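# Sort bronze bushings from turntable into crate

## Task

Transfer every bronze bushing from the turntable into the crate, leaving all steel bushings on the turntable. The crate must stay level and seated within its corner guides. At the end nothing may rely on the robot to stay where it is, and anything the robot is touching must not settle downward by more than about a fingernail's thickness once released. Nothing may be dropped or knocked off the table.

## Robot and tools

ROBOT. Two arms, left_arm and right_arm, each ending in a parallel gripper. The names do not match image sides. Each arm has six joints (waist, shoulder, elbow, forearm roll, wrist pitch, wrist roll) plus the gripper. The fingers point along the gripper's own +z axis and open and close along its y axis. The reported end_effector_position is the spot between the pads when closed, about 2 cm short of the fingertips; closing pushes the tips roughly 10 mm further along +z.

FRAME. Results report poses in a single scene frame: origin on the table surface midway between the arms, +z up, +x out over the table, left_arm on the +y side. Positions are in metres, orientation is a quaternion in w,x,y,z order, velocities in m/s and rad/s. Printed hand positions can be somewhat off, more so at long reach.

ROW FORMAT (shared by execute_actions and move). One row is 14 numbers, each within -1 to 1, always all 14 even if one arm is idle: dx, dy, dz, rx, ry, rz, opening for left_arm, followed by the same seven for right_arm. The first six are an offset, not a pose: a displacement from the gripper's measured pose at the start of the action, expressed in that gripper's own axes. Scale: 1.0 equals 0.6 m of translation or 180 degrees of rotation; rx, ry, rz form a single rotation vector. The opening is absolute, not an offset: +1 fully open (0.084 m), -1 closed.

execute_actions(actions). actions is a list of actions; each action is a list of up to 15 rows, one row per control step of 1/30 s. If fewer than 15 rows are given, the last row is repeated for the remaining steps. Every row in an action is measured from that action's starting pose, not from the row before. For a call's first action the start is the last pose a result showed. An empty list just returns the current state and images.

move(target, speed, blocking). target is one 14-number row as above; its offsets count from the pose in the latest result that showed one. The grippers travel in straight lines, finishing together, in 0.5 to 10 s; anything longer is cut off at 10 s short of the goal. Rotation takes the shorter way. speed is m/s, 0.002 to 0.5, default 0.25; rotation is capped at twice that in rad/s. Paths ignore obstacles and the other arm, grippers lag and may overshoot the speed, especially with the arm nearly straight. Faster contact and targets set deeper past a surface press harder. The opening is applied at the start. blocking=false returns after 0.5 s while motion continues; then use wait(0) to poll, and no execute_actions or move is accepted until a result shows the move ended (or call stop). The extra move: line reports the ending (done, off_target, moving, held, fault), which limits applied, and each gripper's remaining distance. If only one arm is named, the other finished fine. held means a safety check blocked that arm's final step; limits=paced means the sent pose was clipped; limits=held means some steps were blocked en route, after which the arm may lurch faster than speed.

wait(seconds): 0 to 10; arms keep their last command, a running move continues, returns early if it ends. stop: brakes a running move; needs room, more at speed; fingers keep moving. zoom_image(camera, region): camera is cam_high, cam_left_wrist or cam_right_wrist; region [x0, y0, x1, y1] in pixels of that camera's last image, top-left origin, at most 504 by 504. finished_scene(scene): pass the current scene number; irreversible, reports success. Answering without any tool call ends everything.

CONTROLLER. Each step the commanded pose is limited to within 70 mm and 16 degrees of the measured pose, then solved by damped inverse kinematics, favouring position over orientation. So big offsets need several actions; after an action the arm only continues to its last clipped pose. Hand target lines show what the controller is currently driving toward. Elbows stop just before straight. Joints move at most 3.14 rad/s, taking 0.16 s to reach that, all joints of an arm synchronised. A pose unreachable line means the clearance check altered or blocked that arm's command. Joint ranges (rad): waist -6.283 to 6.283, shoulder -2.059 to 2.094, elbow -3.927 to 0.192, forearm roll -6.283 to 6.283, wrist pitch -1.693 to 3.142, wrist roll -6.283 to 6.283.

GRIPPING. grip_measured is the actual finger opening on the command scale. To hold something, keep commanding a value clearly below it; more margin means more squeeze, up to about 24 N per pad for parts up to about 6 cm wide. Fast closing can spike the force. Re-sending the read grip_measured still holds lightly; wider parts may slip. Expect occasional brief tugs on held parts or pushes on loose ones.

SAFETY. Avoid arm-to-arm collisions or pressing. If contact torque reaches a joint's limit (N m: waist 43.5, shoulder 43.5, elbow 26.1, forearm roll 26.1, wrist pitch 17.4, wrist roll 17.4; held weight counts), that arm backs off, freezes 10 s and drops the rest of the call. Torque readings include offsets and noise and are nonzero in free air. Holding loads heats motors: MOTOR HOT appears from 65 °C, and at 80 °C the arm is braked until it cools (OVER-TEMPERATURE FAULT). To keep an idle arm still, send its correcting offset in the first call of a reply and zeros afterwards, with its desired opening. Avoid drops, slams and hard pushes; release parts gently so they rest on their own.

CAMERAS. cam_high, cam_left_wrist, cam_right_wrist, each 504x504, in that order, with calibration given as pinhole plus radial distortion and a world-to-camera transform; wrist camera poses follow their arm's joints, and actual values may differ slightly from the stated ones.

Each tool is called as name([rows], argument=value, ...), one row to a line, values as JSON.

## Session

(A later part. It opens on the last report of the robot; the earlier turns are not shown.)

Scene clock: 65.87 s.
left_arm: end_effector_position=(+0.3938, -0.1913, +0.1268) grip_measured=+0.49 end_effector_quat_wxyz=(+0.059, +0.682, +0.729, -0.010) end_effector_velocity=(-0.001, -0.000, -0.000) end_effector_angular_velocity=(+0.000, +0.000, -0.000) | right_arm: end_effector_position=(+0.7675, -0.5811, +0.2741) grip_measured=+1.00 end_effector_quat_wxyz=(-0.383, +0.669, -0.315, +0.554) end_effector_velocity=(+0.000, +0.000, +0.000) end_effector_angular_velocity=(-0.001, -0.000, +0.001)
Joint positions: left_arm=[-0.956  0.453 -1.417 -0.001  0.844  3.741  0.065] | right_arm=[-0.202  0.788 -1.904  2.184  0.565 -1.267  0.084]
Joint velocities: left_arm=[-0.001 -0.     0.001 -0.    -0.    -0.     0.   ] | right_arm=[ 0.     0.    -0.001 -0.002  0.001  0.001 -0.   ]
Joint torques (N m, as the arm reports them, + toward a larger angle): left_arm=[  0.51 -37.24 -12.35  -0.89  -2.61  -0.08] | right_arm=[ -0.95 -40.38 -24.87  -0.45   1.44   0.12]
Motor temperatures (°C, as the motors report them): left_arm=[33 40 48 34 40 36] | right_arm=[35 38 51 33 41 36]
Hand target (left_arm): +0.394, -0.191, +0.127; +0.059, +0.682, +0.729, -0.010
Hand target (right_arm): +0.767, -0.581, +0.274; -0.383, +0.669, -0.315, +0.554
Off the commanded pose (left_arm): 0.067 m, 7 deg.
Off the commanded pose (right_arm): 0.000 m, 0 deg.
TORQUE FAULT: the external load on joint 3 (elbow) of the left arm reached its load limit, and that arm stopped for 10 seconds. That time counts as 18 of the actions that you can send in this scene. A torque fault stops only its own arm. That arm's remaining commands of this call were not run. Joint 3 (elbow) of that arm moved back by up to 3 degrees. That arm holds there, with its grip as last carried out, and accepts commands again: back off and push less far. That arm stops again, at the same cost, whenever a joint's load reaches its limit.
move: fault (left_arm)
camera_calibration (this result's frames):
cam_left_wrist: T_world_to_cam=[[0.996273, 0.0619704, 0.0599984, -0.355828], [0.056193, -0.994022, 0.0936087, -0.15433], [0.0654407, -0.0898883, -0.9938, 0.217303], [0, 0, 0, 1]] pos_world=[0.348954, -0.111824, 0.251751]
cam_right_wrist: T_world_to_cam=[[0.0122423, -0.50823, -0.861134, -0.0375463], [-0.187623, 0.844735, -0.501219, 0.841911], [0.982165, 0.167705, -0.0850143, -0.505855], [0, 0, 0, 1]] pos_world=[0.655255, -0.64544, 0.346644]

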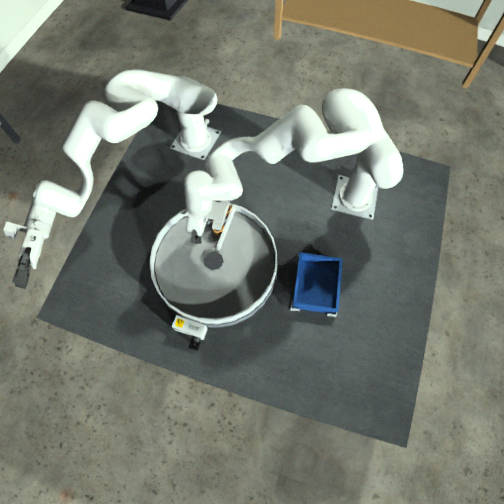

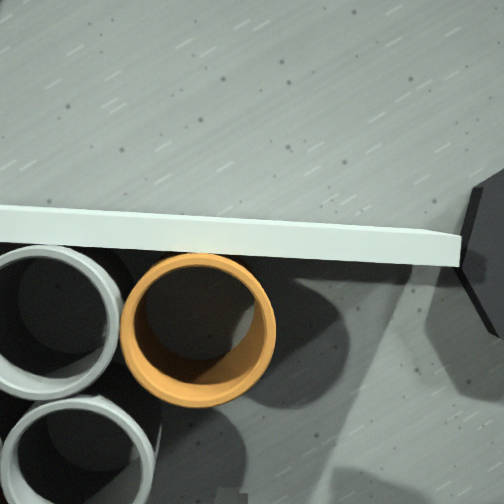

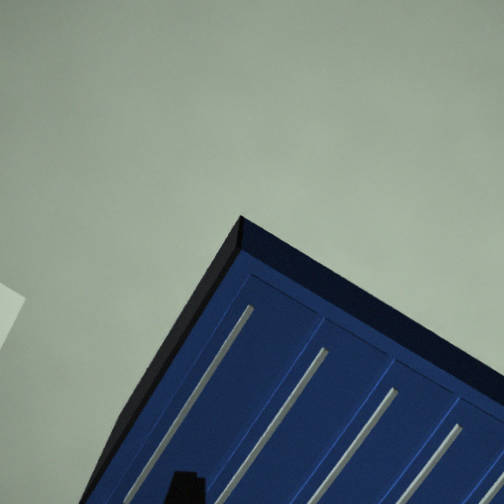

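move(target=[0.075,-0.045,-0.015,0.019,0.03,0,-0.2,0,0,0,0,0,0,1], speed=0.1)

move(target=[0,0,0.05,0,0,0,-0.2,0,0,0,0,0,0,1], speed=0.03)

move(target=[0,0,0,0,0,0,-1,0,0,0,0,0,0,1])

move(target=[0,0,-0.25,0,0,0,-1,0,0,0,0,0,0,1], speed=0.1)

Scene clock: 74.17 s.
left_arm: end_effector_position=(+0.3636, -0.1477, +0.1294) grip_measured=-0.22 end_effector_quat_wxyz=(+0.004, +0.683, +0.730, +0.001) end_effector_velocity=(-0.000, +0.002, -0.000) end_effector_angular_velocity=(+0.002, +0.002, +0.002) | right_arm: end_effector_position=(+0.7675, -0.5811, +0.2741) grip_measured=+1.00 end_effector_quat_wxyz=(-0.383, +0.669, -0.315, +0.554) end_effector_velocity=(-0.000, -0.000, +0.001) end_effector_angular_velocity=(-0.003, +0.000, +0.000)
Joint positions: left_arm=[-0.952  0.353 -1.306  0.004  0.945  3.742  0.035] | right_arm=[-0.202  0.788 -1.904  2.184  0.565 -1.267  0.084]
Joint velocities: left_arm=[ 0.002 -0.003  0.005 -0.     0.002  0.    -0.   ] | right_arm=[ 0.    -0.001  0.    -0.002 -0.001 -0.001 -0.   ]
Joint torques (N m, as the arm reports them, + toward a larger angle): left_arm=[ -0.26 -34.99 -11.77  -0.8   -2.17   0.2 ] | right_arm=[ -0.89 -40.14 -24.97  -0.28   1.41   0.22]
Motor temperatures (°C, as the motors report them): left_arm=[33 40 49 34 40 36] | right_arm=[35 38 51 33 41 36]
Hand target (left_arm): +0.364, -0.148, +0.129; +0.004, +0.683, +0.730, +0.001
Hand target (right_arm): +0.767, -0.581, +0.274; -0.383, +0.669, -0.315, +0.554
Off the commanded pose (left_arm): 0.000 m, 0 deg.
Off the commanded pose (right_arm): 0.000 m, 0 deg.
move: done
camera_calibration (this result's frames):
cam_left_wrist: T_world_to_cam=[[0.998221, 0.0596204, -0.0000435209, -0.321829], [0.0596204, -0.998221, 0.0000192825, -0.0992814], [-0.0000422938, -0.0000218429, -1, 0.263593], [0, 0, 0, 1]] pos_world=[0.327187, -0.0799114, 0.263581]
cam_right_wrist: T_world_to_cam=[[0.0122422, -0.50823, -0.861134, -0.0375462], [-0.187623, 0.844735, -0.501219, 0.841911], [0.982165, 0.167705, -0.0850144, -0.505855], [0, 0, 0, 1]] pos_world=[0.655255, -0.64544, 0.346644]

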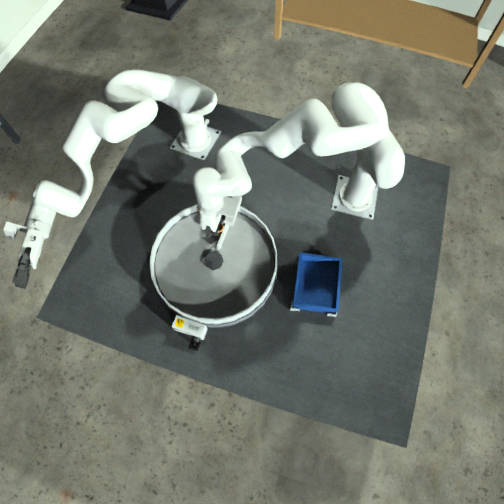

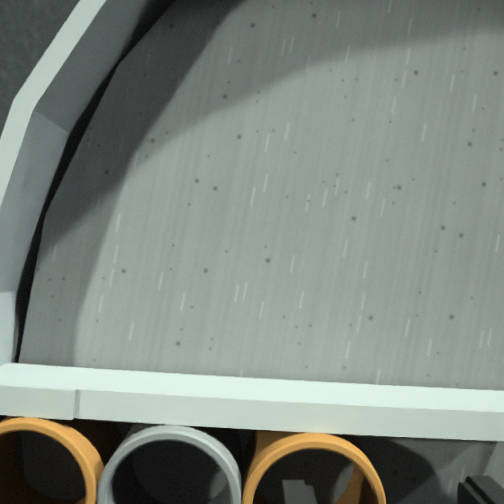

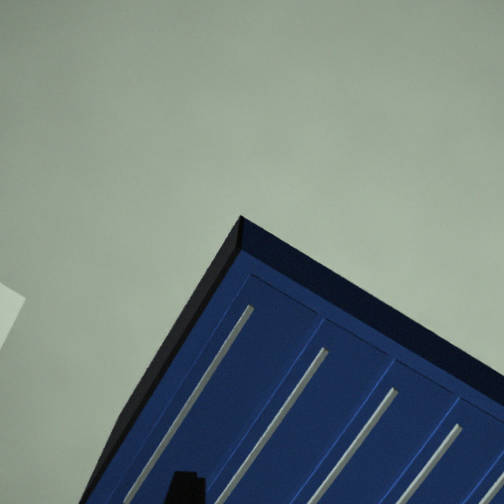

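Scene clock: 75.60 s.
left_arm: end_effector_position=(+0.3655, -0.1470, +0.0993) grip_measured=-0.23 end_effector_quat_wxyz=(+0.005, +0.682, +0.731, +0.001) end_effector_velocity=(-0.002, -0.003, -0.000) end_effector_angular_velocity=(-0.003, -0.000, -0.004) | right_arm: end_effector_position=(+0.7675, -0.5811, +0.2741) grip_measured=+1.00 end_effector_quat_wxyz=(-0.383, +0.669, -0.315, +0.554) end_effector_velocity=(-0.000, -0.000, +0.000) end_effector_angular_velocity=(-0.002, +0.001, -0.001)
Joint positions: left_arm=[-0.948  0.398 -1.278  0.006  0.871  3.742  0.034] | right_arm=[-0.202  0.788 -1.904  2.184  0.565 -1.267  0.084]
Joint velocities: left_arm=[-0.005  0.001 -0.001 -0.002 -0.003  0.    -0.001] | right_arm=[-0.    -0.001 -0.    -0.002 -0.002 -0.    -0.   ]
Joint torques (N m, as the arm reports them, + toward a larger angle): left_arm=[ -7.63 -24.27  -4.01  -3.18   2.42  -0.05] | right_arm=[ -0.47 -40.48 -25.12  -0.3    1.42   0.21]
Motor temperatures (°C, as the motors report them): left_arm=[33 40 48 34 40 36] | right_arm=[35 38 51 33 41 36]
Hand target (left_arm): +0.364, -0.148, +0.099; +0.004, +0.683, +0.730, +0.001
Hand target (right_arm): +0.767, -0.581, +0.274; -0.383, +0.669, -0.315, +0.554
Off the commanded pose (left_arm): 0.002 m, 0 deg.
Off the commanded pose (right_arm): 0.000 m, 0 deg.
move: done
camera_calibration (this result's frames):
cam_left_wrist: T_world_to_cam=[[0.998115, 0.0613502, 0.00157742, -0.32367], [0.0613501, -0.998116, 0.00014258, -0.0993772], [0.0015832, -0.000045536, -0.999999, 0.232972], [0, 0, 0, 1]] pos_world=[0.328787, -0.0793222, 0.233496]
cam_right_wrist: T_world_to_cam=[[0.0122421, -0.50823, -0.861134, -0.0375462], [-0.187623, 0.844735, -0.501219, 0.841911], [0.982165, 0.167705, -0.0850144, -0.505855], [0, 0, 0, 1]] pos_world=[0.655255, -0.64544, 0.346644]

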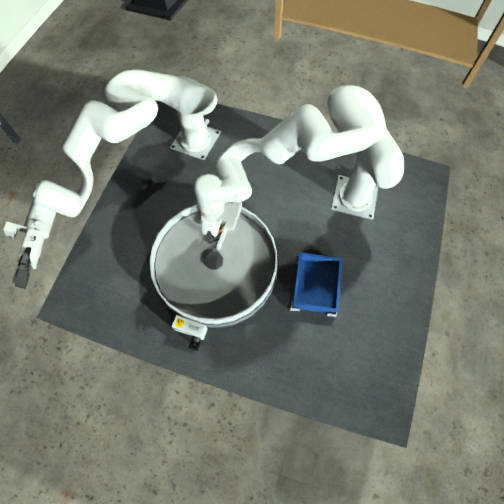

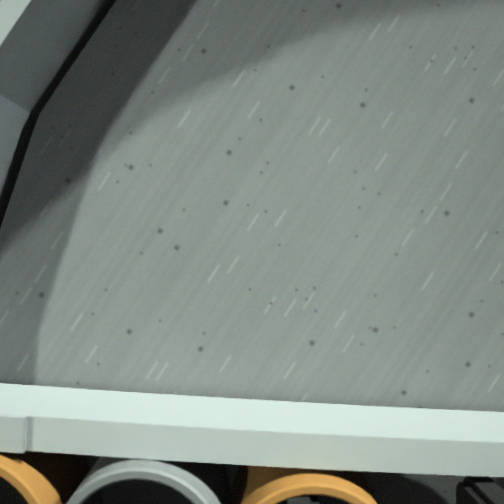

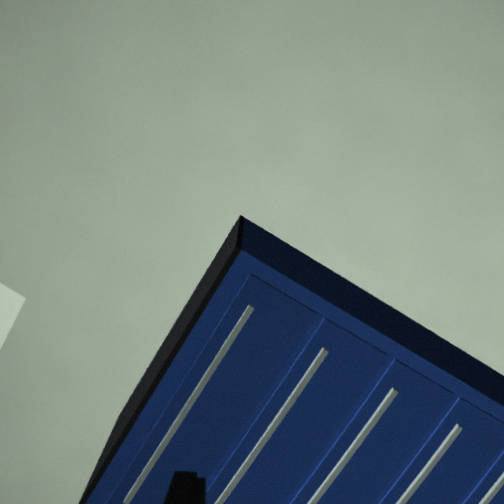

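Scene clock: 76.23 s.
left_arm: end_effector_position=(+0.3652, -0.1465, +0.0986) grip_measured=-0.72 end_effector_quat_wxyz=(+0.004, +0.682, +0.731, +0.002) end_effector_velocity=(+0.002, -0.001, +0.003) end_effector_angular_velocity=(-0.005, -0.005, +0.002) | right_arm: end_effector_position=(+0.7675, -0.5811, +0.2741) grip_measured=+1.00 end_effector_quat_wxyz=(-0.383, +0.669, -0.315, +0.554) end_effector_velocity=(-0.000, +0.000, -0.001) end_effector_angular_velocity=(-0.002, +0.002, +0.001)
Joint positions: left_arm=[-0.948  0.399 -1.278  0.006  0.872  3.742  0.013] | right_arm=[-0.202  0.788 -1.904  2.184  0.565 -1.267  0.084]
Joint velocities: left_arm=[ 0.002 -0.002 -0.003  0.001 -0.001 -0.     0.   ] | right_arm=[ 0.     0.001 -0.    -0.003 -0.     0.     0.   ]
Joint torques (N m, as the arm reports them, + toward a larger angle): left_arm=[  1.42 -34.92 -10.28  -0.53  -1.01   0.15] | right_arm=[ -0.37 -40.35 -25.09  -0.47   1.58   0.26]
Motor temperatures (°C, as the motors report them): left_arm=[33 40 48 34 40 36] | right_arm=[35 38 51 33 41 36]
Hand target (left_arm): +0.366, -0.147, +0.099; +0.005, +0.682, +0.731, +0.001
Hand target (right_arm): +0.767, -0.581, +0.274; -0.383, +0.669, -0.315, +0.554
Off the commanded pose (left_arm): 0.001 m, 0 deg.
Off the commanded pose (right_arm): 0.000 m, 0 deg.
move: done
camera_calibration (this result's frames):
cam_left_wrist: T_world_to_cam=[[0.99812, 0.0612852, 0.000502038, -0.32326], [0.0612859, -0.998119, -0.0015628, -0.0986664], [0.000405317, 0.00159063, -0.999999, 0.23295], [0, 0, 0, 1]] pos_world=[0.328605, -0.0790403, 0.232958]
cam_right_wrist: T_world_to_cam=[[0.0122421, -0.50823, -0.861134, -0.037546], [-0.187623, 0.844735, -0.501219, 0.841911], [0.982165, 0.167705, -0.0850142, -0.505856], [0, 0, 0, 1]] pos_world=[0.655255, -0.64544, 0.346644]

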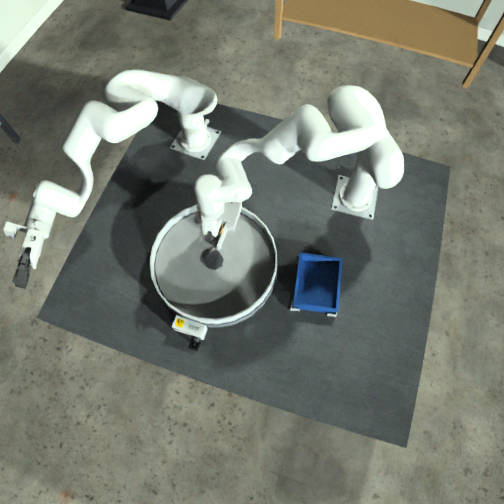

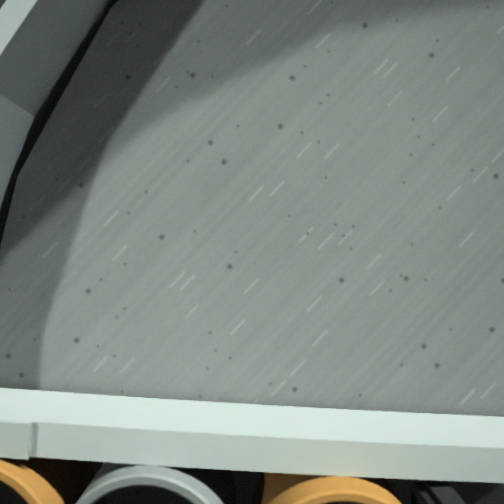

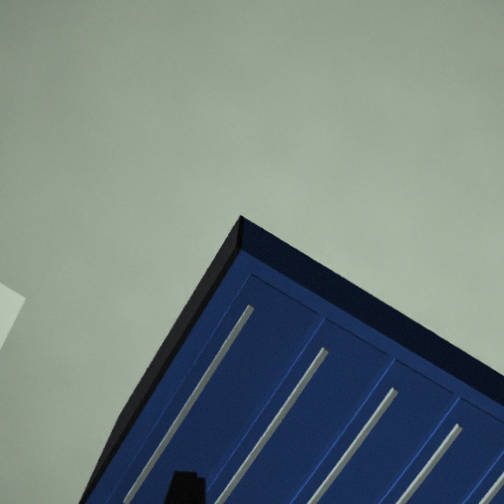

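Scene clock: 78.13 s.
left_arm: end_effector_position=(+0.3639, -0.1455, +0.2479) grip_measured=-0.72 end_effector_quat_wxyz=(+0.003, +0.682, +0.731, +0.002) end_effector_velocity=(-0.000, -0.000, +0.002) end_effector_angular_velocity=(+0.001, +0.001, +0.001) | right_arm: end_effector_position=(+0.7675, -0.5811, +0.2741) grip_measured=+1.00 end_effector_quat_wxyz=(-0.383, +0.669, -0.315, +0.554) end_effector_velocity=(+0.000, +0.000, +0.000) end_effector_angular_velocity=(-0.001, +0.000, +0.001)
Joint positions: left_arm=[-0.949  0.248 -1.509  0.005  1.255  3.743  0.013] | right_arm=[-0.202  0.788 -1.904  2.184  0.565 -1.267  0.084]
Joint velocities: left_arm=[-0.     0.001 -0.007 -0.     0.008 -0.001 -0.   ] | right_arm=[ 0.    -0.     0.    -0.001  0.    -0.     0.   ]
Joint torques (N m, as the arm reports them, + toward a larger angle): left_arm=[ -0.3  -33.8  -13.24  -1.12  -2.17   0.23] | right_arm=[ -0.6  -40.44 -25.07  -0.48   1.41   0.21]
Motor temperatures (°C, as the motors report them): left_arm=[33 40 48 34 40 36] | right_arm=[35 38 51 33 41 36]
Hand target (left_arm): +0.364, -0.146, +0.249; +0.004, +0.682, +0.731, +0.002
Hand target (right_arm): +0.767, -0.581, +0.274; -0.383, +0.669, -0.315, +0.554
Off the commanded pose (left_arm): 0.001 m, 0 deg.
Off the commanded pose (right_arm): 0.000 m, 0 deg.
move: done
camera_calibration (this result's frames):
cam_left_wrist: T_world_to_cam=[[0.998087, 0.061831, 0.000101506, -0.321933], [0.0618311, -0.998083, -0.00266483, -0.0972311], [-0.0000634573, 0.00266601, -0.999996, 0.382498], [0, 0, 0, 1]] pos_world=[0.327353, -0.0781591, 0.38227]
cam_right_wrist: T_world_to_cam=[[0.0122419, -0.50823, -0.861135, -0.0375458], [-0.187623, 0.844735, -0.501218, 0.841911], [0.982165, 0.167704, -0.0850144, -0.505855], [0, 0, 0, 1]] pos_world=[0.655255, -0.64544, 0.346644]

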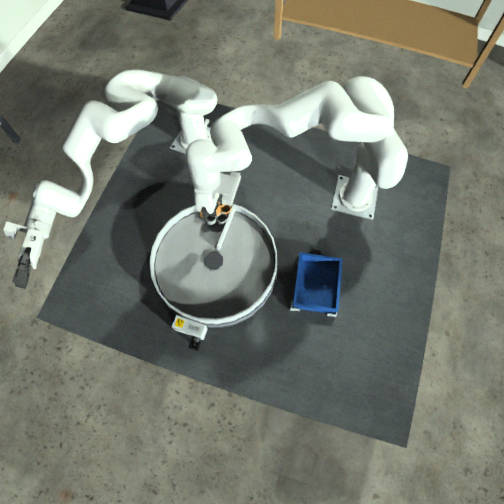

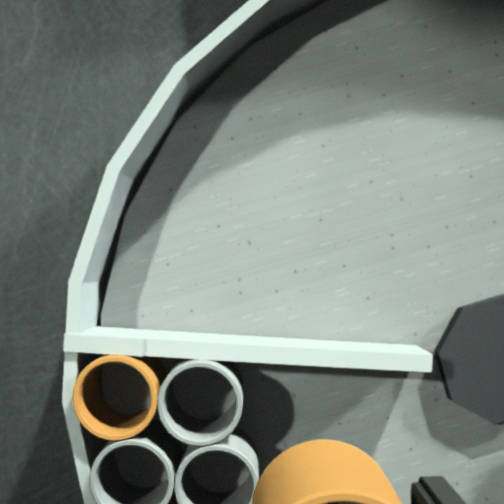

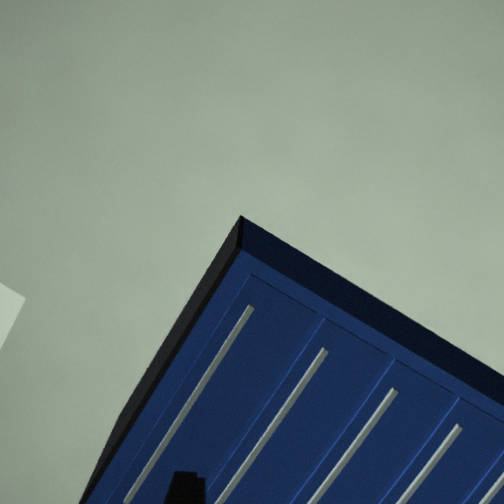

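move(target=[0.61,0.16,0,0,0,0,-1,0,0,0,0,0,0,1])

Scene clock: 84.57 s.
left_arm: end_effector_position=(+0.4343, +0.2255, +0.2470) grip_measured=-0.72 end_effector_quat_wxyz=(+0.003, +0.682, +0.731, +0.002) end_effector_velocity=(+0.001, +0.003, +0.001) end_effector_angular_velocity=(-0.001, -0.001, +0.004) | right_arm: end_effector_position=(+0.7675, -0.5811, +0.2741) grip_measured=+1.00 end_effector_quat_wxyz=(-0.383, +0.669, -0.315, +0.554) end_effector_velocity=(+0.000, +0.000, +0.001) end_effector_angular_velocity=(+0.001, -0.002, -0.000)
Joint positions: left_arm=[-0.19  -0.21  -0.971  0.     1.174  4.504  0.013] | right_arm=[-0.202  0.788 -1.904  2.184  0.565 -1.267  0.084]
Joint velocities: left_arm=[ 0.007  0.001 -0.003 -0.001  0.001  0.003  0.   ] | right_arm=[ 0.    -0.001 -0.001  0.     0.     0.001 -0.   ]
Joint torques (N m, as the arm reports them, + toward a larger angle): left_arm=[ -0.49 -22.57 -12.79  -0.9   -2.33   0.25] | right_arm=[ -0.9  -40.71 -25.01  -0.47   1.37   0.22]
Motor temperatures (°C, as the motors report them): left_arm=[33 40 49 34 40 36] | right_arm=[35 38 51 33 41 36]
Hand target (left_arm): +0.434, +0.226, +0.247; +0.003, +0.682, +0.731, +0.002
Hand target (right_arm): +0.767, -0.581, +0.274; -0.383, +0.669, -0.315, +0.554
Off the commanded pose (left_arm): 0.001 m, 0 deg.
Off the commanded pose (right_arm): 0.000 m, 0 deg.
move: done
camera_calibration (this result's frames):
cam_left_wrist: T_world_to_cam=[[0.998128, 0.0611499, -0.000651087, -0.414795], [0.0611471, -0.998122, -0.00368418, 0.26924], [-0.000875152, 0.00363748, -0.999993, 0.380751], [0, 0, 0, 1]] pos_world=[0.397889, 0.292714, 0.38147]
cam_right_wrist: T_world_to_cam=[[0.012242, -0.50823, -0.861134, -0.0375459], [-0.187623, 0.844735, -0.501218, 0.841911], [0.982165, 0.167705, -0.0850144, -0.505855], [0, 0, 0, 1]] pos_world=[0.655255, -0.64544, 0.346644]

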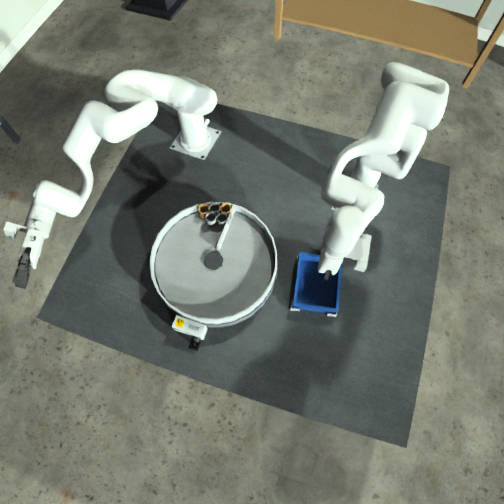

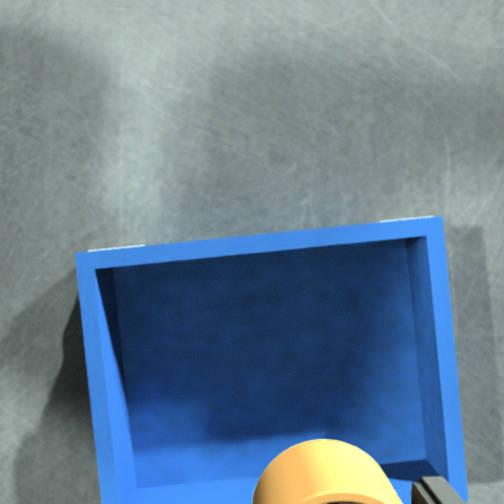

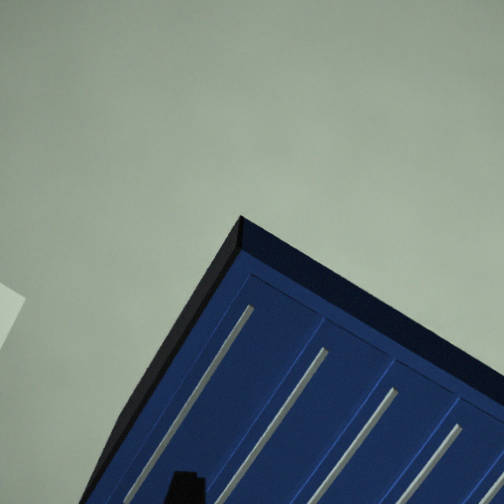

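move(target=[0,0,0.21,0,0,0,-1,0,0,0,0,0,0,1], speed=0.12)

move(target=[0,0,0,0,0,0,-0.2,0,0,0,0,0,0,1])

move(target=[0,0,-0.21,0,0,0,-0.2,0,0,0,0,0,0,1])

move(target=[-0.73,-0.22,0,0,0,0,-0.2,0,0,0,0,0,0,1])

Scene clock: 91.20 s.
left_arm: end_effector_position=(+0.4356, +0.2250, +0.1215) grip_measured=-0.72 end_effector_quat_wxyz=(+0.003, +0.683, +0.731, +0.002) end_effector_velocity=(-0.002, -0.000, -0.003) end_effector_angular_velocity=(+0.001, +0.006, -0.001) | right_arm: end_effector_position=(+0.7675, -0.5811, +0.2741) grip_measured=+1.00 end_effector_quat_wxyz=(-0.383, +0.669, -0.315, +0.554) end_effector_velocity=(-0.000, -0.000, -0.000) end_effector_angular_velocity=(+0.000, +0.000, -0.001)
Joint positions: left_arm=[-0.191 -0.048 -0.757 -0.     0.798  4.504  0.013] | right_arm=[-0.202  0.788 -1.904  2.184  0.565 -1.267  0.084]
Joint velocities: left_arm=[-0.001  0.005  0.004  0.    -0.003  0.     0.   ] | right_arm=[-0.     0.    -0.     0.001 -0.001 -0.     0.   ]
Joint torques (N m, as the arm reports them, + toward a larger angle): left_arm=[ -0.16 -23.98 -11.17  -1.29  -2.02  -0.05] | right_arm=[ -0.94 -40.34 -25.27  -0.46   1.46   0.22]
Motor temperatures (°C, as the motors report them): left_arm=[33 39 49 34 40 36] | right_arm=[35 38 51 33 41 36]
Hand target (left_arm): +0.435, +0.225, +0.121; +0.003, +0.683, +0.731, +0.002
Hand target (right_arm): +0.767, -0.581, +0.274; -0.383, +0.669, -0.315, +0.554
Off the commanded pose (left_arm): 0.001 m, 0 deg.
Off the commanded pose (right_arm): 0.000 m, 0 deg.
move: done
camera_calibration (this result's frames):
cam_left_wrist: T_world_to_cam=[[0.99816, 0.0606423, 0.000154357, -0.416124], [0.0606425, -0.998155, -0.00317222, 0.268379], [-0.0000382983, 0.00317574, -0.999995, 0.254994], [0, 0, 0, 1]] pos_world=[0.399093, 0.292308, 0.255909]
cam_right_wrist: T_world_to_cam=[[0.0122421, -0.50823, -0.861134, -0.0375459], [-0.187623, 0.844735, -0.501218, 0.841911], [0.982165, 0.167705, -0.0850144, -0.505855], [0, 0, 0, 1]] pos_world=[0.655255, -0.64544, 0.346644]

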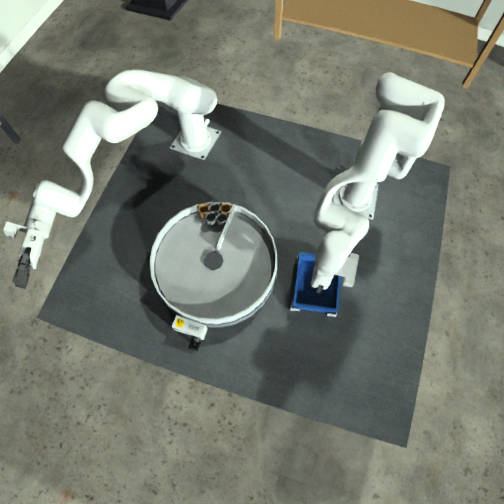

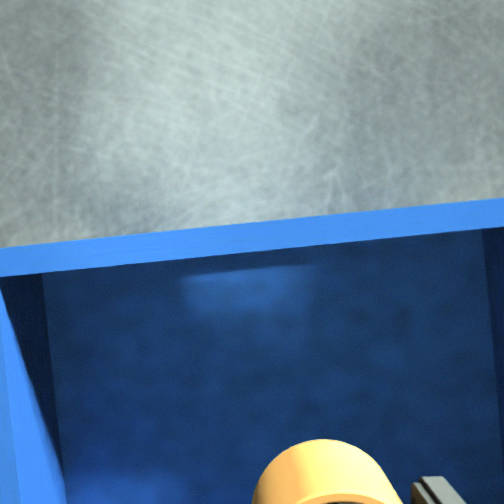

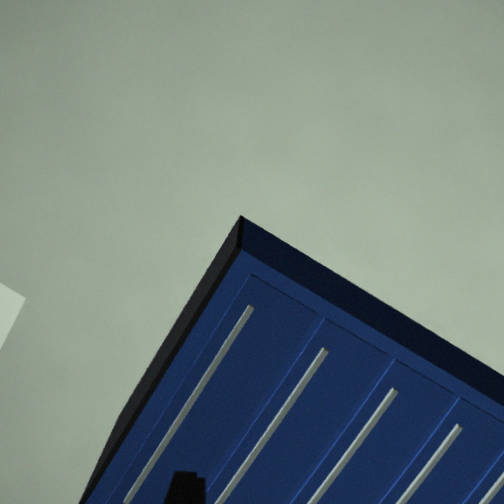

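Scene clock: 91.70 s.
left_arm: end_effector_position=(+0.4356, +0.2250, +0.1215) grip_measured=-0.22 end_effector_quat_wxyz=(+0.003, +0.683, +0.731, +0.002) end_effector_velocity=(+0.000, +0.000, +0.000) end_effector_angular_velocity=(-0.000, -0.001, -0.000) | right_arm: end_effector_position=(+0.7675, -0.5811, +0.2741) grip_measured=+1.00 end_effector_quat_wxyz=(-0.383, +0.669, -0.315, +0.554) end_effector_velocity=(+0.000, +0.000, +0.001) end_effector_angular_velocity=(-0.002, -0.002, +0.001)
Joint positions: left_arm=[-0.191 -0.048 -0.757 -0.     0.798  4.504  0.035] | right_arm=[-0.202  0.788 -1.904  2.184  0.565 -1.267  0.084]
Joint velocities: left_arm=[ 0.001  0.    -0.001 -0.    -0.001  0.001  0.   ] | right_arm=[ 0.    -0.001 -0.001 -0.     0.001 -0.001 -0.   ]
Joint torques (N m, as the arm reports them, + toward a larger angle): left_arm=[  0.23 -23.37 -11.63  -1.15  -2.03   0.11] | right_arm=[ -0.52 -40.22 -25.02  -0.22   1.53   0.18]
Motor temperatures (°C, as the motors report them): left_arm=[33 39 49 34 40 36] | right_arm=[35 38 51 33 41 36]
Hand target (left_arm): +0.436, +0.225, +0.121; +0.003, +0.683, +0.731, +0.002
Hand target (right_arm): +0.767, -0.581, +0.274; -0.383, +0.669, -0.315, +0.554
Off the commanded pose (left_arm): 0.000 m, 0 deg.
Off the commanded pose (right_arm): 0.000 m, 0 deg.
move: done
camera_calibration (this result's frames):
cam_left_wrist: T_world_to_cam=[[0.99816, 0.0606425, 0.000189807, -0.416136], [0.0606428, -0.998155, -0.00316529, 0.268377], [-0.0000024946, 0.00317097, -0.999995, 0.254993], [0, 0, 0, 1]] pos_world=[0.399096, 0.292308, 0.25592]
cam_right_wrist: T_world_to_cam=[[0.0122422, -0.50823, -0.861134, -0.037546], [-0.187623, 0.844735, -0.501219, 0.841911], [0.982165, 0.167705, -0.0850143, -0.505855], [0, 0, 0, 1]] pos_world=[0.655255, -0.64544, 0.346644]

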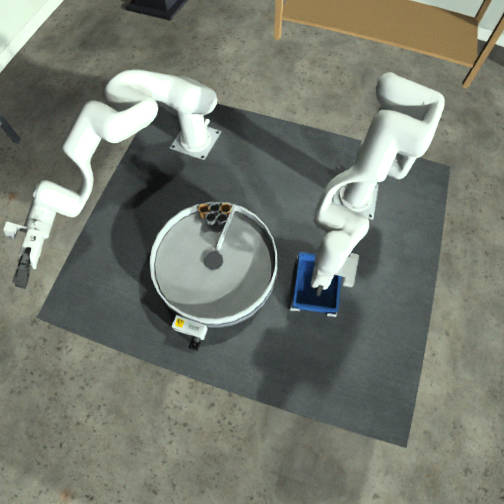

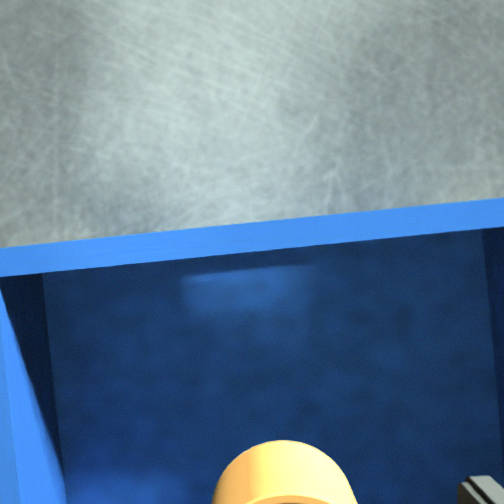

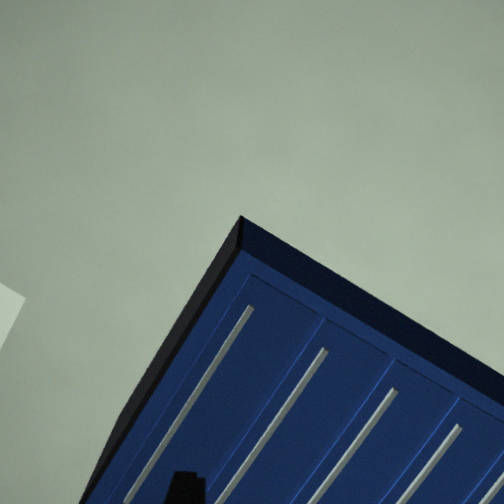

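Scene clock: 92.73 s.
left_arm: end_effector_position=(+0.4341, +0.2255, +0.2466) grip_measured=-0.22 end_effector_quat_wxyz=(+0.002, +0.683, +0.731, +0.002) end_effector_velocity=(+0.001, +0.000, +0.005) end_effector_angular_velocity=(-0.001, -0.005, +0.002) | right_arm: end_effector_position=(+0.7675, -0.5811, +0.2741) grip_measured=+1.00 end_effector_quat_wxyz=(-0.383, +0.669, -0.315, +0.554) end_effector_velocity=(+0.000, -0.000, +0.000) end_effector_angular_velocity=(+0.002, -0.000, -0.001)
Joint positions: left_arm=[-0.19  -0.21  -0.97   0.     1.174  4.504  0.035] | right_arm=[-0.202  0.788 -1.904  2.184  0.565 -1.267  0.084]
Joint velocities: left_arm=[ 0.001 -0.003 -0.01  -0.     0.008 -0.    -0.   ] | right_arm=[ 0.    -0.     0.     0.001 -0.     0.001  0.   ]
Joint torques (N m, as the arm reports them, + toward a larger angle): left_arm=[  0.17 -20.82 -12.85  -0.95  -2.27   0.01] | right_arm=[ -0.29 -40.66 -24.93  -0.25   1.52   0.23]
Motor temperatures (°C, as the motors report them): left_arm=[33 39 49 34 40 36] | right_arm=[35 38 51 33 41 36]
Hand target (left_arm): +0.434, +0.225, +0.247; +0.003, +0.682, +0.731, +0.002
Hand target (right_arm): +0.767, -0.581, +0.274; -0.383, +0.669, -0.315, +0.554
Off the commanded pose (left_arm): 0.001 m, 0 deg.
Off the commanded pose (right_arm): 0.000 m, 0 deg.
move: done
camera_calibration (this result's frames):
cam_left_wrist: T_world_to_cam=[[0.998128, 0.0611491, -0.00121721, -0.414479], [0.0611441, -0.998122, -0.0038032, 0.269307], [-0.00144748, 0.00372166, -0.999992, 0.380599], [0, 0, 0, 1]] pos_world=[0.397788, 0.292729, 0.381116]
cam_right_wrist: T_world_to_cam=[[0.0122423, -0.50823, -0.861135, -0.0375459], [-0.187623, 0.844735, -0.501218, 0.841911], [0.982165, 0.167705, -0.0850141, -0.505855], [0, 0, 0, 1]] pos_world=[0.655255, -0.64544, 0.346644]

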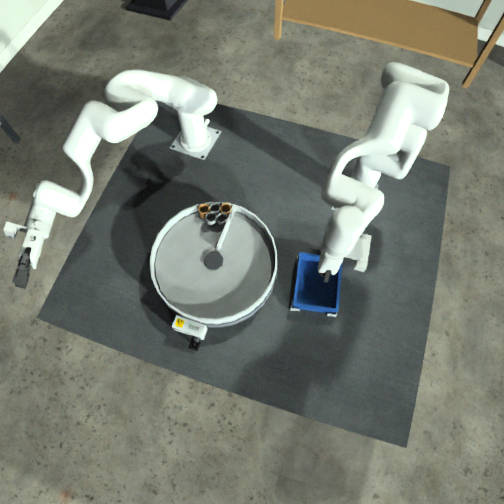

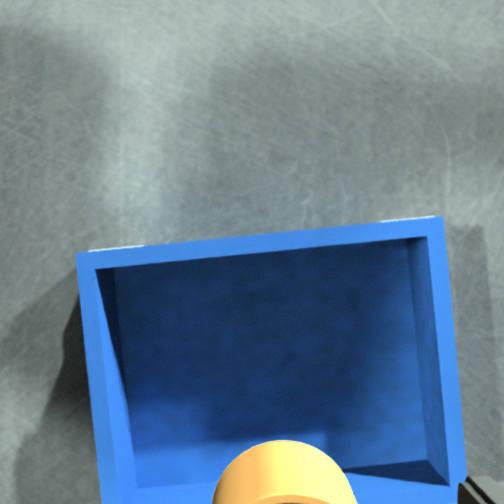

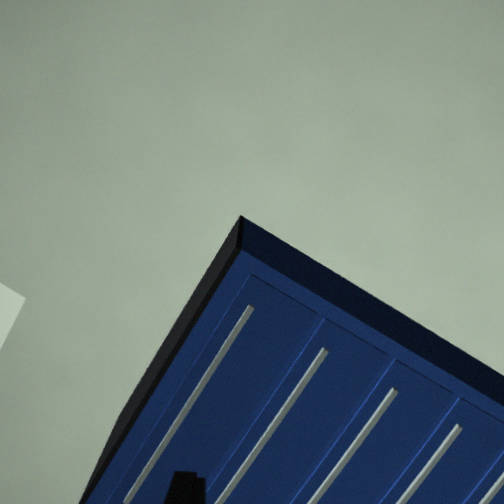

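Scene clock: 95.13 s.
left_arm: end_effector_position=(+0.3327, -0.2197, +0.2478) grip_measured=-0.22 end_effector_quat_wxyz=(+0.004, +0.682, +0.731, +0.002) end_effector_velocity=(-0.001, -0.002, -0.001) end_effector_angular_velocity=(+0.005, +0.003, -0.001) | right_arm: end_effector_position=(+0.7675, -0.5811, +0.2741) grip_measured=+1.00 end_effector_quat_wxyz=(-0.383, +0.669, -0.315, +0.554) end_effector_velocity=(-0.000, -0.000, -0.000) end_effector_angular_velocity=(+0.002, +0.001, -0.001)
Joint positions: left_arm=[-1.069  0.414 -1.742  0.005  1.322  3.623  0.035] | right_arm=[-0.202  0.788 -1.904  2.184  0.565 -1.267  0.084]
Joint velocities: left_arm=[-0.003  0.012 -0.017 -0.     0.011 -0.001 -0.   ] | right_arm=[ 0.    -0.    -0.     0.001 -0.001  0.002 -0.   ]
Joint torques (N m, as the arm reports them, + toward a larger angle): left_arm=[  0.02 -37.75 -12.51  -1.25  -1.93   0.28] | right_arm=[ -0.35 -40.35 -24.91  -0.48   1.4    0.14]
Motor temperatures (°C, as the motors report them): left_arm=[33 39 49 34 40 36] | right_arm=[35 38 51 33 41 36]
Hand target (left_arm): +0.332, -0.220, +0.248; +0.003, +0.682, +0.731, +0.002
Hand target (right_arm): +0.767, -0.581, +0.274; -0.383, +0.669, -0.315, +0.554
Off the commanded pose (left_arm): 0.002 m, 0 deg.
Off the commanded pose (right_arm): 0.000 m, 0 deg.
move: done
camera_calibration (this result's frames):
cam_left_wrist: T_world_to_cam=[[0.998086, 0.0618369, -0.0000411556, -0.286142], [0.0618367, -0.998084, -0.00195925, -0.169597], [-0.000162231, 0.00195295, -0.999998, 0.382552], [0, 0, 0, 1]] pos_world=[0.296144, -0.152325, 0.382207]
cam_right_wrist: T_world_to_cam=[[0.0122422, -0.50823, -0.861134, -0.037546], [-0.187623, 0.844735, -0.501219, 0.841911], [0.982165, 0.167705, -0.0850143, -0.505855], [0, 0, 0, 1]] pos_world=[0.655255, -0.64544, 0.346644]

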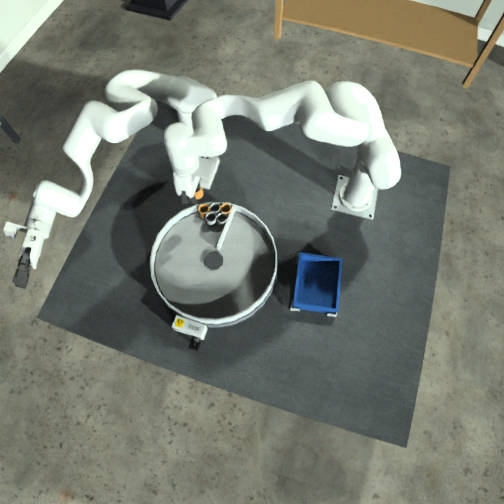

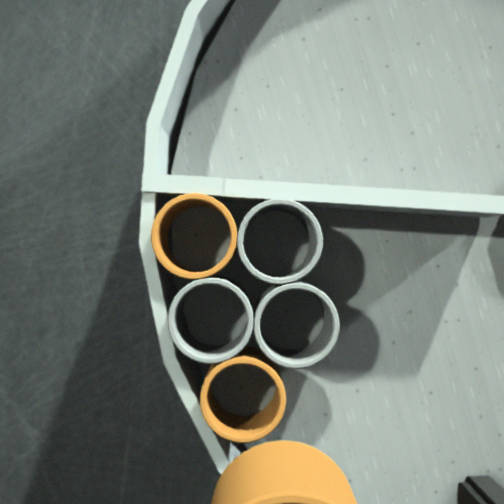

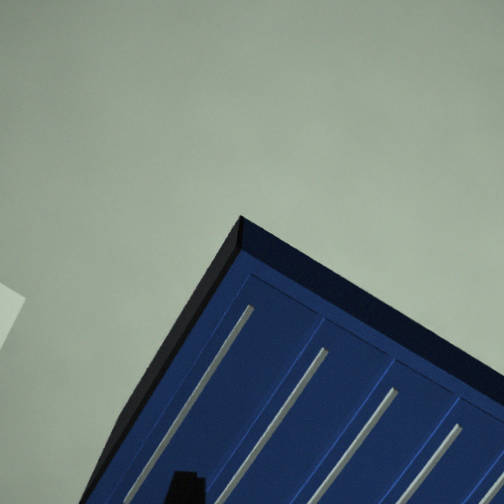

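move(target=[0.73,0.22,0.15,0,0,0,-1,0,0,0,0,0,0,1])

execute_actions([
  [[0,0,0,0,0,0,1,0,0,0,0,0,0,1]],
  [[0,0,0,0,0,0,-0.5,0,0,0,0,0,0,1],[0,0,0,0,0,0,-0.5,0,0,0,0,0,0,1],[0,0,0,0,0,0,-0.5,0,0,0,0,0,0,1],[0,0,0,0,0,0,-0.5,0,0,0,0,0,0,1],[0,0,0,0,0,0,-0.5,0,0,0,0,0,0,1],[0,0,0,0,0,0,-0.5,0,0,0,0,0,0,1],[0,0,0,0,0,0,1,0,0,0,0,0,0,1]],
  [[0,0,0,0,0,0,-0.5,0,0,0,0,0,0,1],[0,0,0,0,0,0,-0.5,0,0,0,0,0,0,1],[0,0,0,0,0,0,-0.5,0,0,0,0,0,0,1],[0,0,0,0,0,0,-0.5,0,0,0,0,0,0,1],[0,0,0,0,0,0,-0.5,0,0,0,0,0,0,1],[0,0,0,0,0,0,-0.5,0,0,0,0,0,0,1],[0,0,0,0,0,0,1,0,0,0,0,0,0,1]],
])

Scene clock: 105.80 s.
left_arm: end_effector_position=(+0.4348, +0.2251, +0.1567) grip_measured=-0.72 end_effector_quat_wxyz=(+0.003, +0.683, +0.731, +0.002) end_effector_velocity=(+0.001, +0.002, -0.001) end_effector_angular_velocity=(-0.001, +0.001, +0.001) | right_arm: end_effector_position=(+0.7675, -0.5811, +0.2741) grip_measured=+1.00 end_effector_quat_wxyz=(-0.383, +0.669, -0.315, +0.554) end_effector_velocity=(+0.000, +0.000, +0.000) end_effector_angular_velocity=(+0.003, -0.001, +0.000)
Joint positions: left_arm=[-0.191 -0.112 -0.801 -0.001  0.906  4.504  0.013] | right_arm=[-0.202  0.788 -1.904  2.184  0.565 -1.267  0.084]
Joint velocities: left_arm=[ 0.006  0.002 -0.001 -0.002 -0.001  0.006 -0.   ] | right_arm=[-0.    -0.001  0.     0.001  0.001  0.002  0.   ]
Joint torques (N m, as the arm reports them, + toward a larger angle): left_arm=[  0.36 -23.   -11.78  -1.08  -2.13   0.24] | right_arm=[ -0.75 -40.7  -25.06  -0.41   1.48   0.17]
Motor temperatures (°C, as the motors report them): left_arm=[33 39 50 34 39 36] | right_arm=[35 38 51 33 41 36]
Hand target (left_arm): +0.435, +0.226, +0.157; +0.003, +0.682, +0.731, +0.002
Hand target (right_arm): +0.767, -0.581, +0.274; -0.383, +0.669, -0.315, +0.554
Off the commanded pose (left_arm): 0.001 m, 0 deg.
Off the commanded pose (right_arm): 0.000 m, 0 deg.
move: done
camera_calibration (this result's frames):
cam_left_wrist: T_world_to_cam=[[0.998158, 0.0606613, -0.000635027, -0.415257], [0.0606592, -0.998154, -0.00294683, 0.268613], [-0.000812614, 0.00290288, -0.999995, 0.290648], [0, 0, 0, 1]] pos_world=[0.398435, 0.292463, 0.291175]
cam_right_wrist: T_world_to_cam=[[0.012242, -0.50823, -0.861135, -0.0375458], [-0.187623, 0.844735, -0.501218, 0.841911], [0.982165, 0.167705, -0.0850144, -0.505855], [0, 0, 0, 1]] pos_world=[0.655255, -0.64544, 0.346644]

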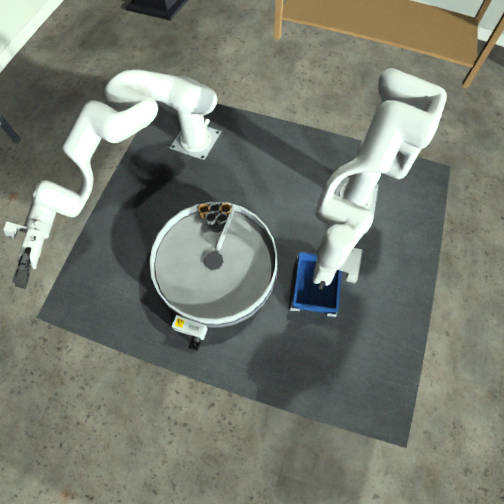

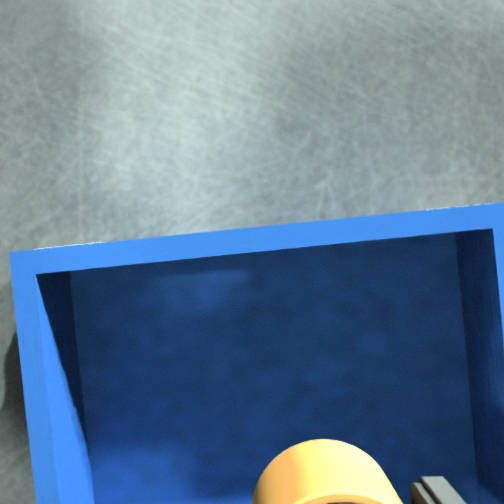

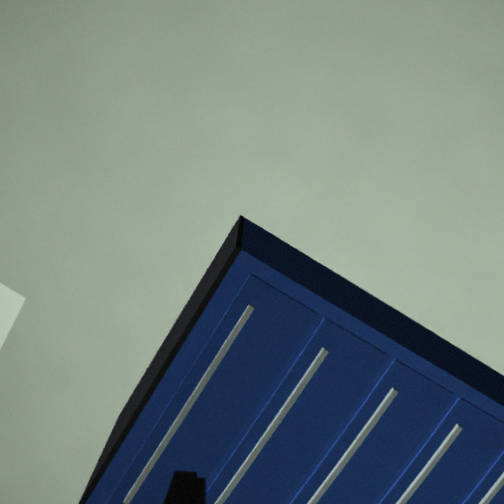

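Scene clock: 107.30 s.
left_arm: end_effector_position=(+0.4349, +0.2251, +0.1568) grip_measured=+0.99 end_effector_quat_wxyz=(+0.003, +0.683, +0.731, +0.002) end_effector_velocity=(+0.001, -0.000, +0.001) end_effector_angular_velocity=(-0.001, -0.003, +0.000) | right_arm: end_effector_position=(+0.7675, -0.5811, +0.2741) grip_measured=+1.00 end_effector_quat_wxyz=(-0.383, +0.669, -0.315, +0.554) end_effector_velocity=(-0.000, -0.000, -0.001) end_effector_angular_velocity=(+0.002, +0.001, -0.001)
Joint positions: left_arm=[-0.191 -0.112 -0.801 -0.001  0.906  4.504  0.083] | right_arm=[-0.202  0.788 -1.904  2.184  0.565 -1.267  0.084]
Joint velocities: left_arm=[ 0.    -0.    -0.001 -0.    -0.001 -0.     0.01 ] | right_arm=[-0.     0.001 -0.     0.001 -0.001  0.001  0.   ]
Joint torques (N m, as the arm reports them, + toward a larger angle): left_arm=[  0.38 -22.93 -11.63  -1.48  -2.05   0.15] | right_arm=[ -0.67 -40.43 -24.98  -0.43   1.58   0.17]
Motor temperatures (°C, as the motors report them): left_arm=[33 39 50 34 39 36] | right_arm=[35 38 51 33 41 36]
Hand target (left_arm): +0.435, +0.225, +0.157; +0.003, +0.683, +0.731, +0.002
Hand target (right_arm): +0.767, -0.581, +0.274; -0.383, +0.669, -0.315, +0.554
Off the commanded pose (left_arm): 0.000 m, 0 deg.
Off the commanded pose (right_arm): 0.000 m, 0 deg.
camera_calibration (this result's frames):
cam_left_wrist: T_world_to_cam=[[0.998161, 0.0606183, -0.000366236, -0.415357], [0.060617, -0.998157, -0.00288779, 0.268588], [-0.000540614, 0.00286028, -0.999996, 0.290652], [0, 0, 0, 1]] pos_world=[0.398469, 0.292439, 0.291274]
cam_right_wrist: T_world_to_cam=[[0.012242, -0.50823, -0.861135, -0.0375458], [-0.187623, 0.844735, -0.501218, 0.841911], [0.982165, 0.167705, -0.0850144, -0.505856], [0, 0, 0, 1]] pos_world=[0.655255, -0.64544, 0.346644]

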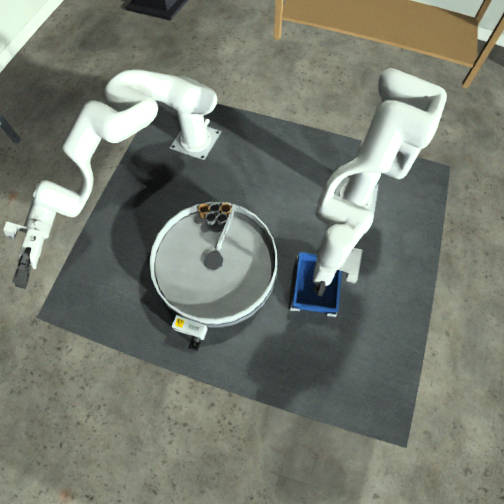

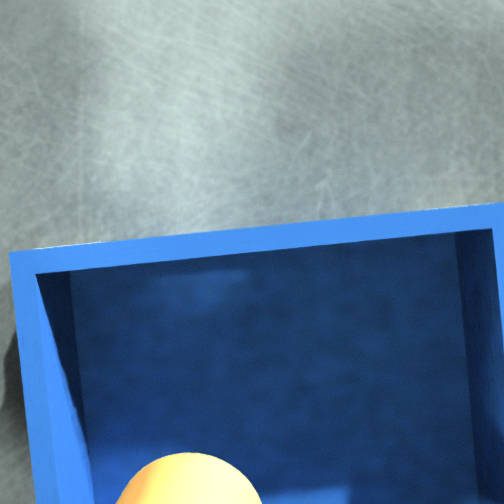

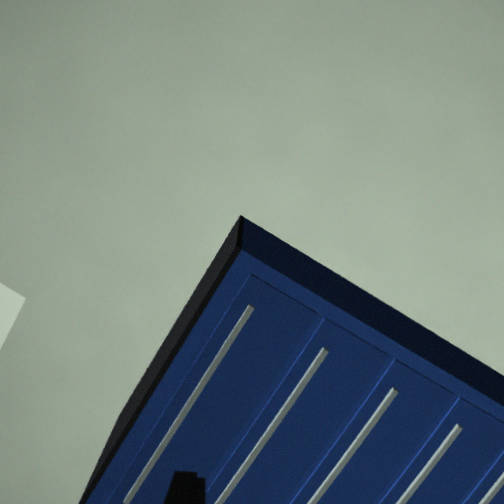

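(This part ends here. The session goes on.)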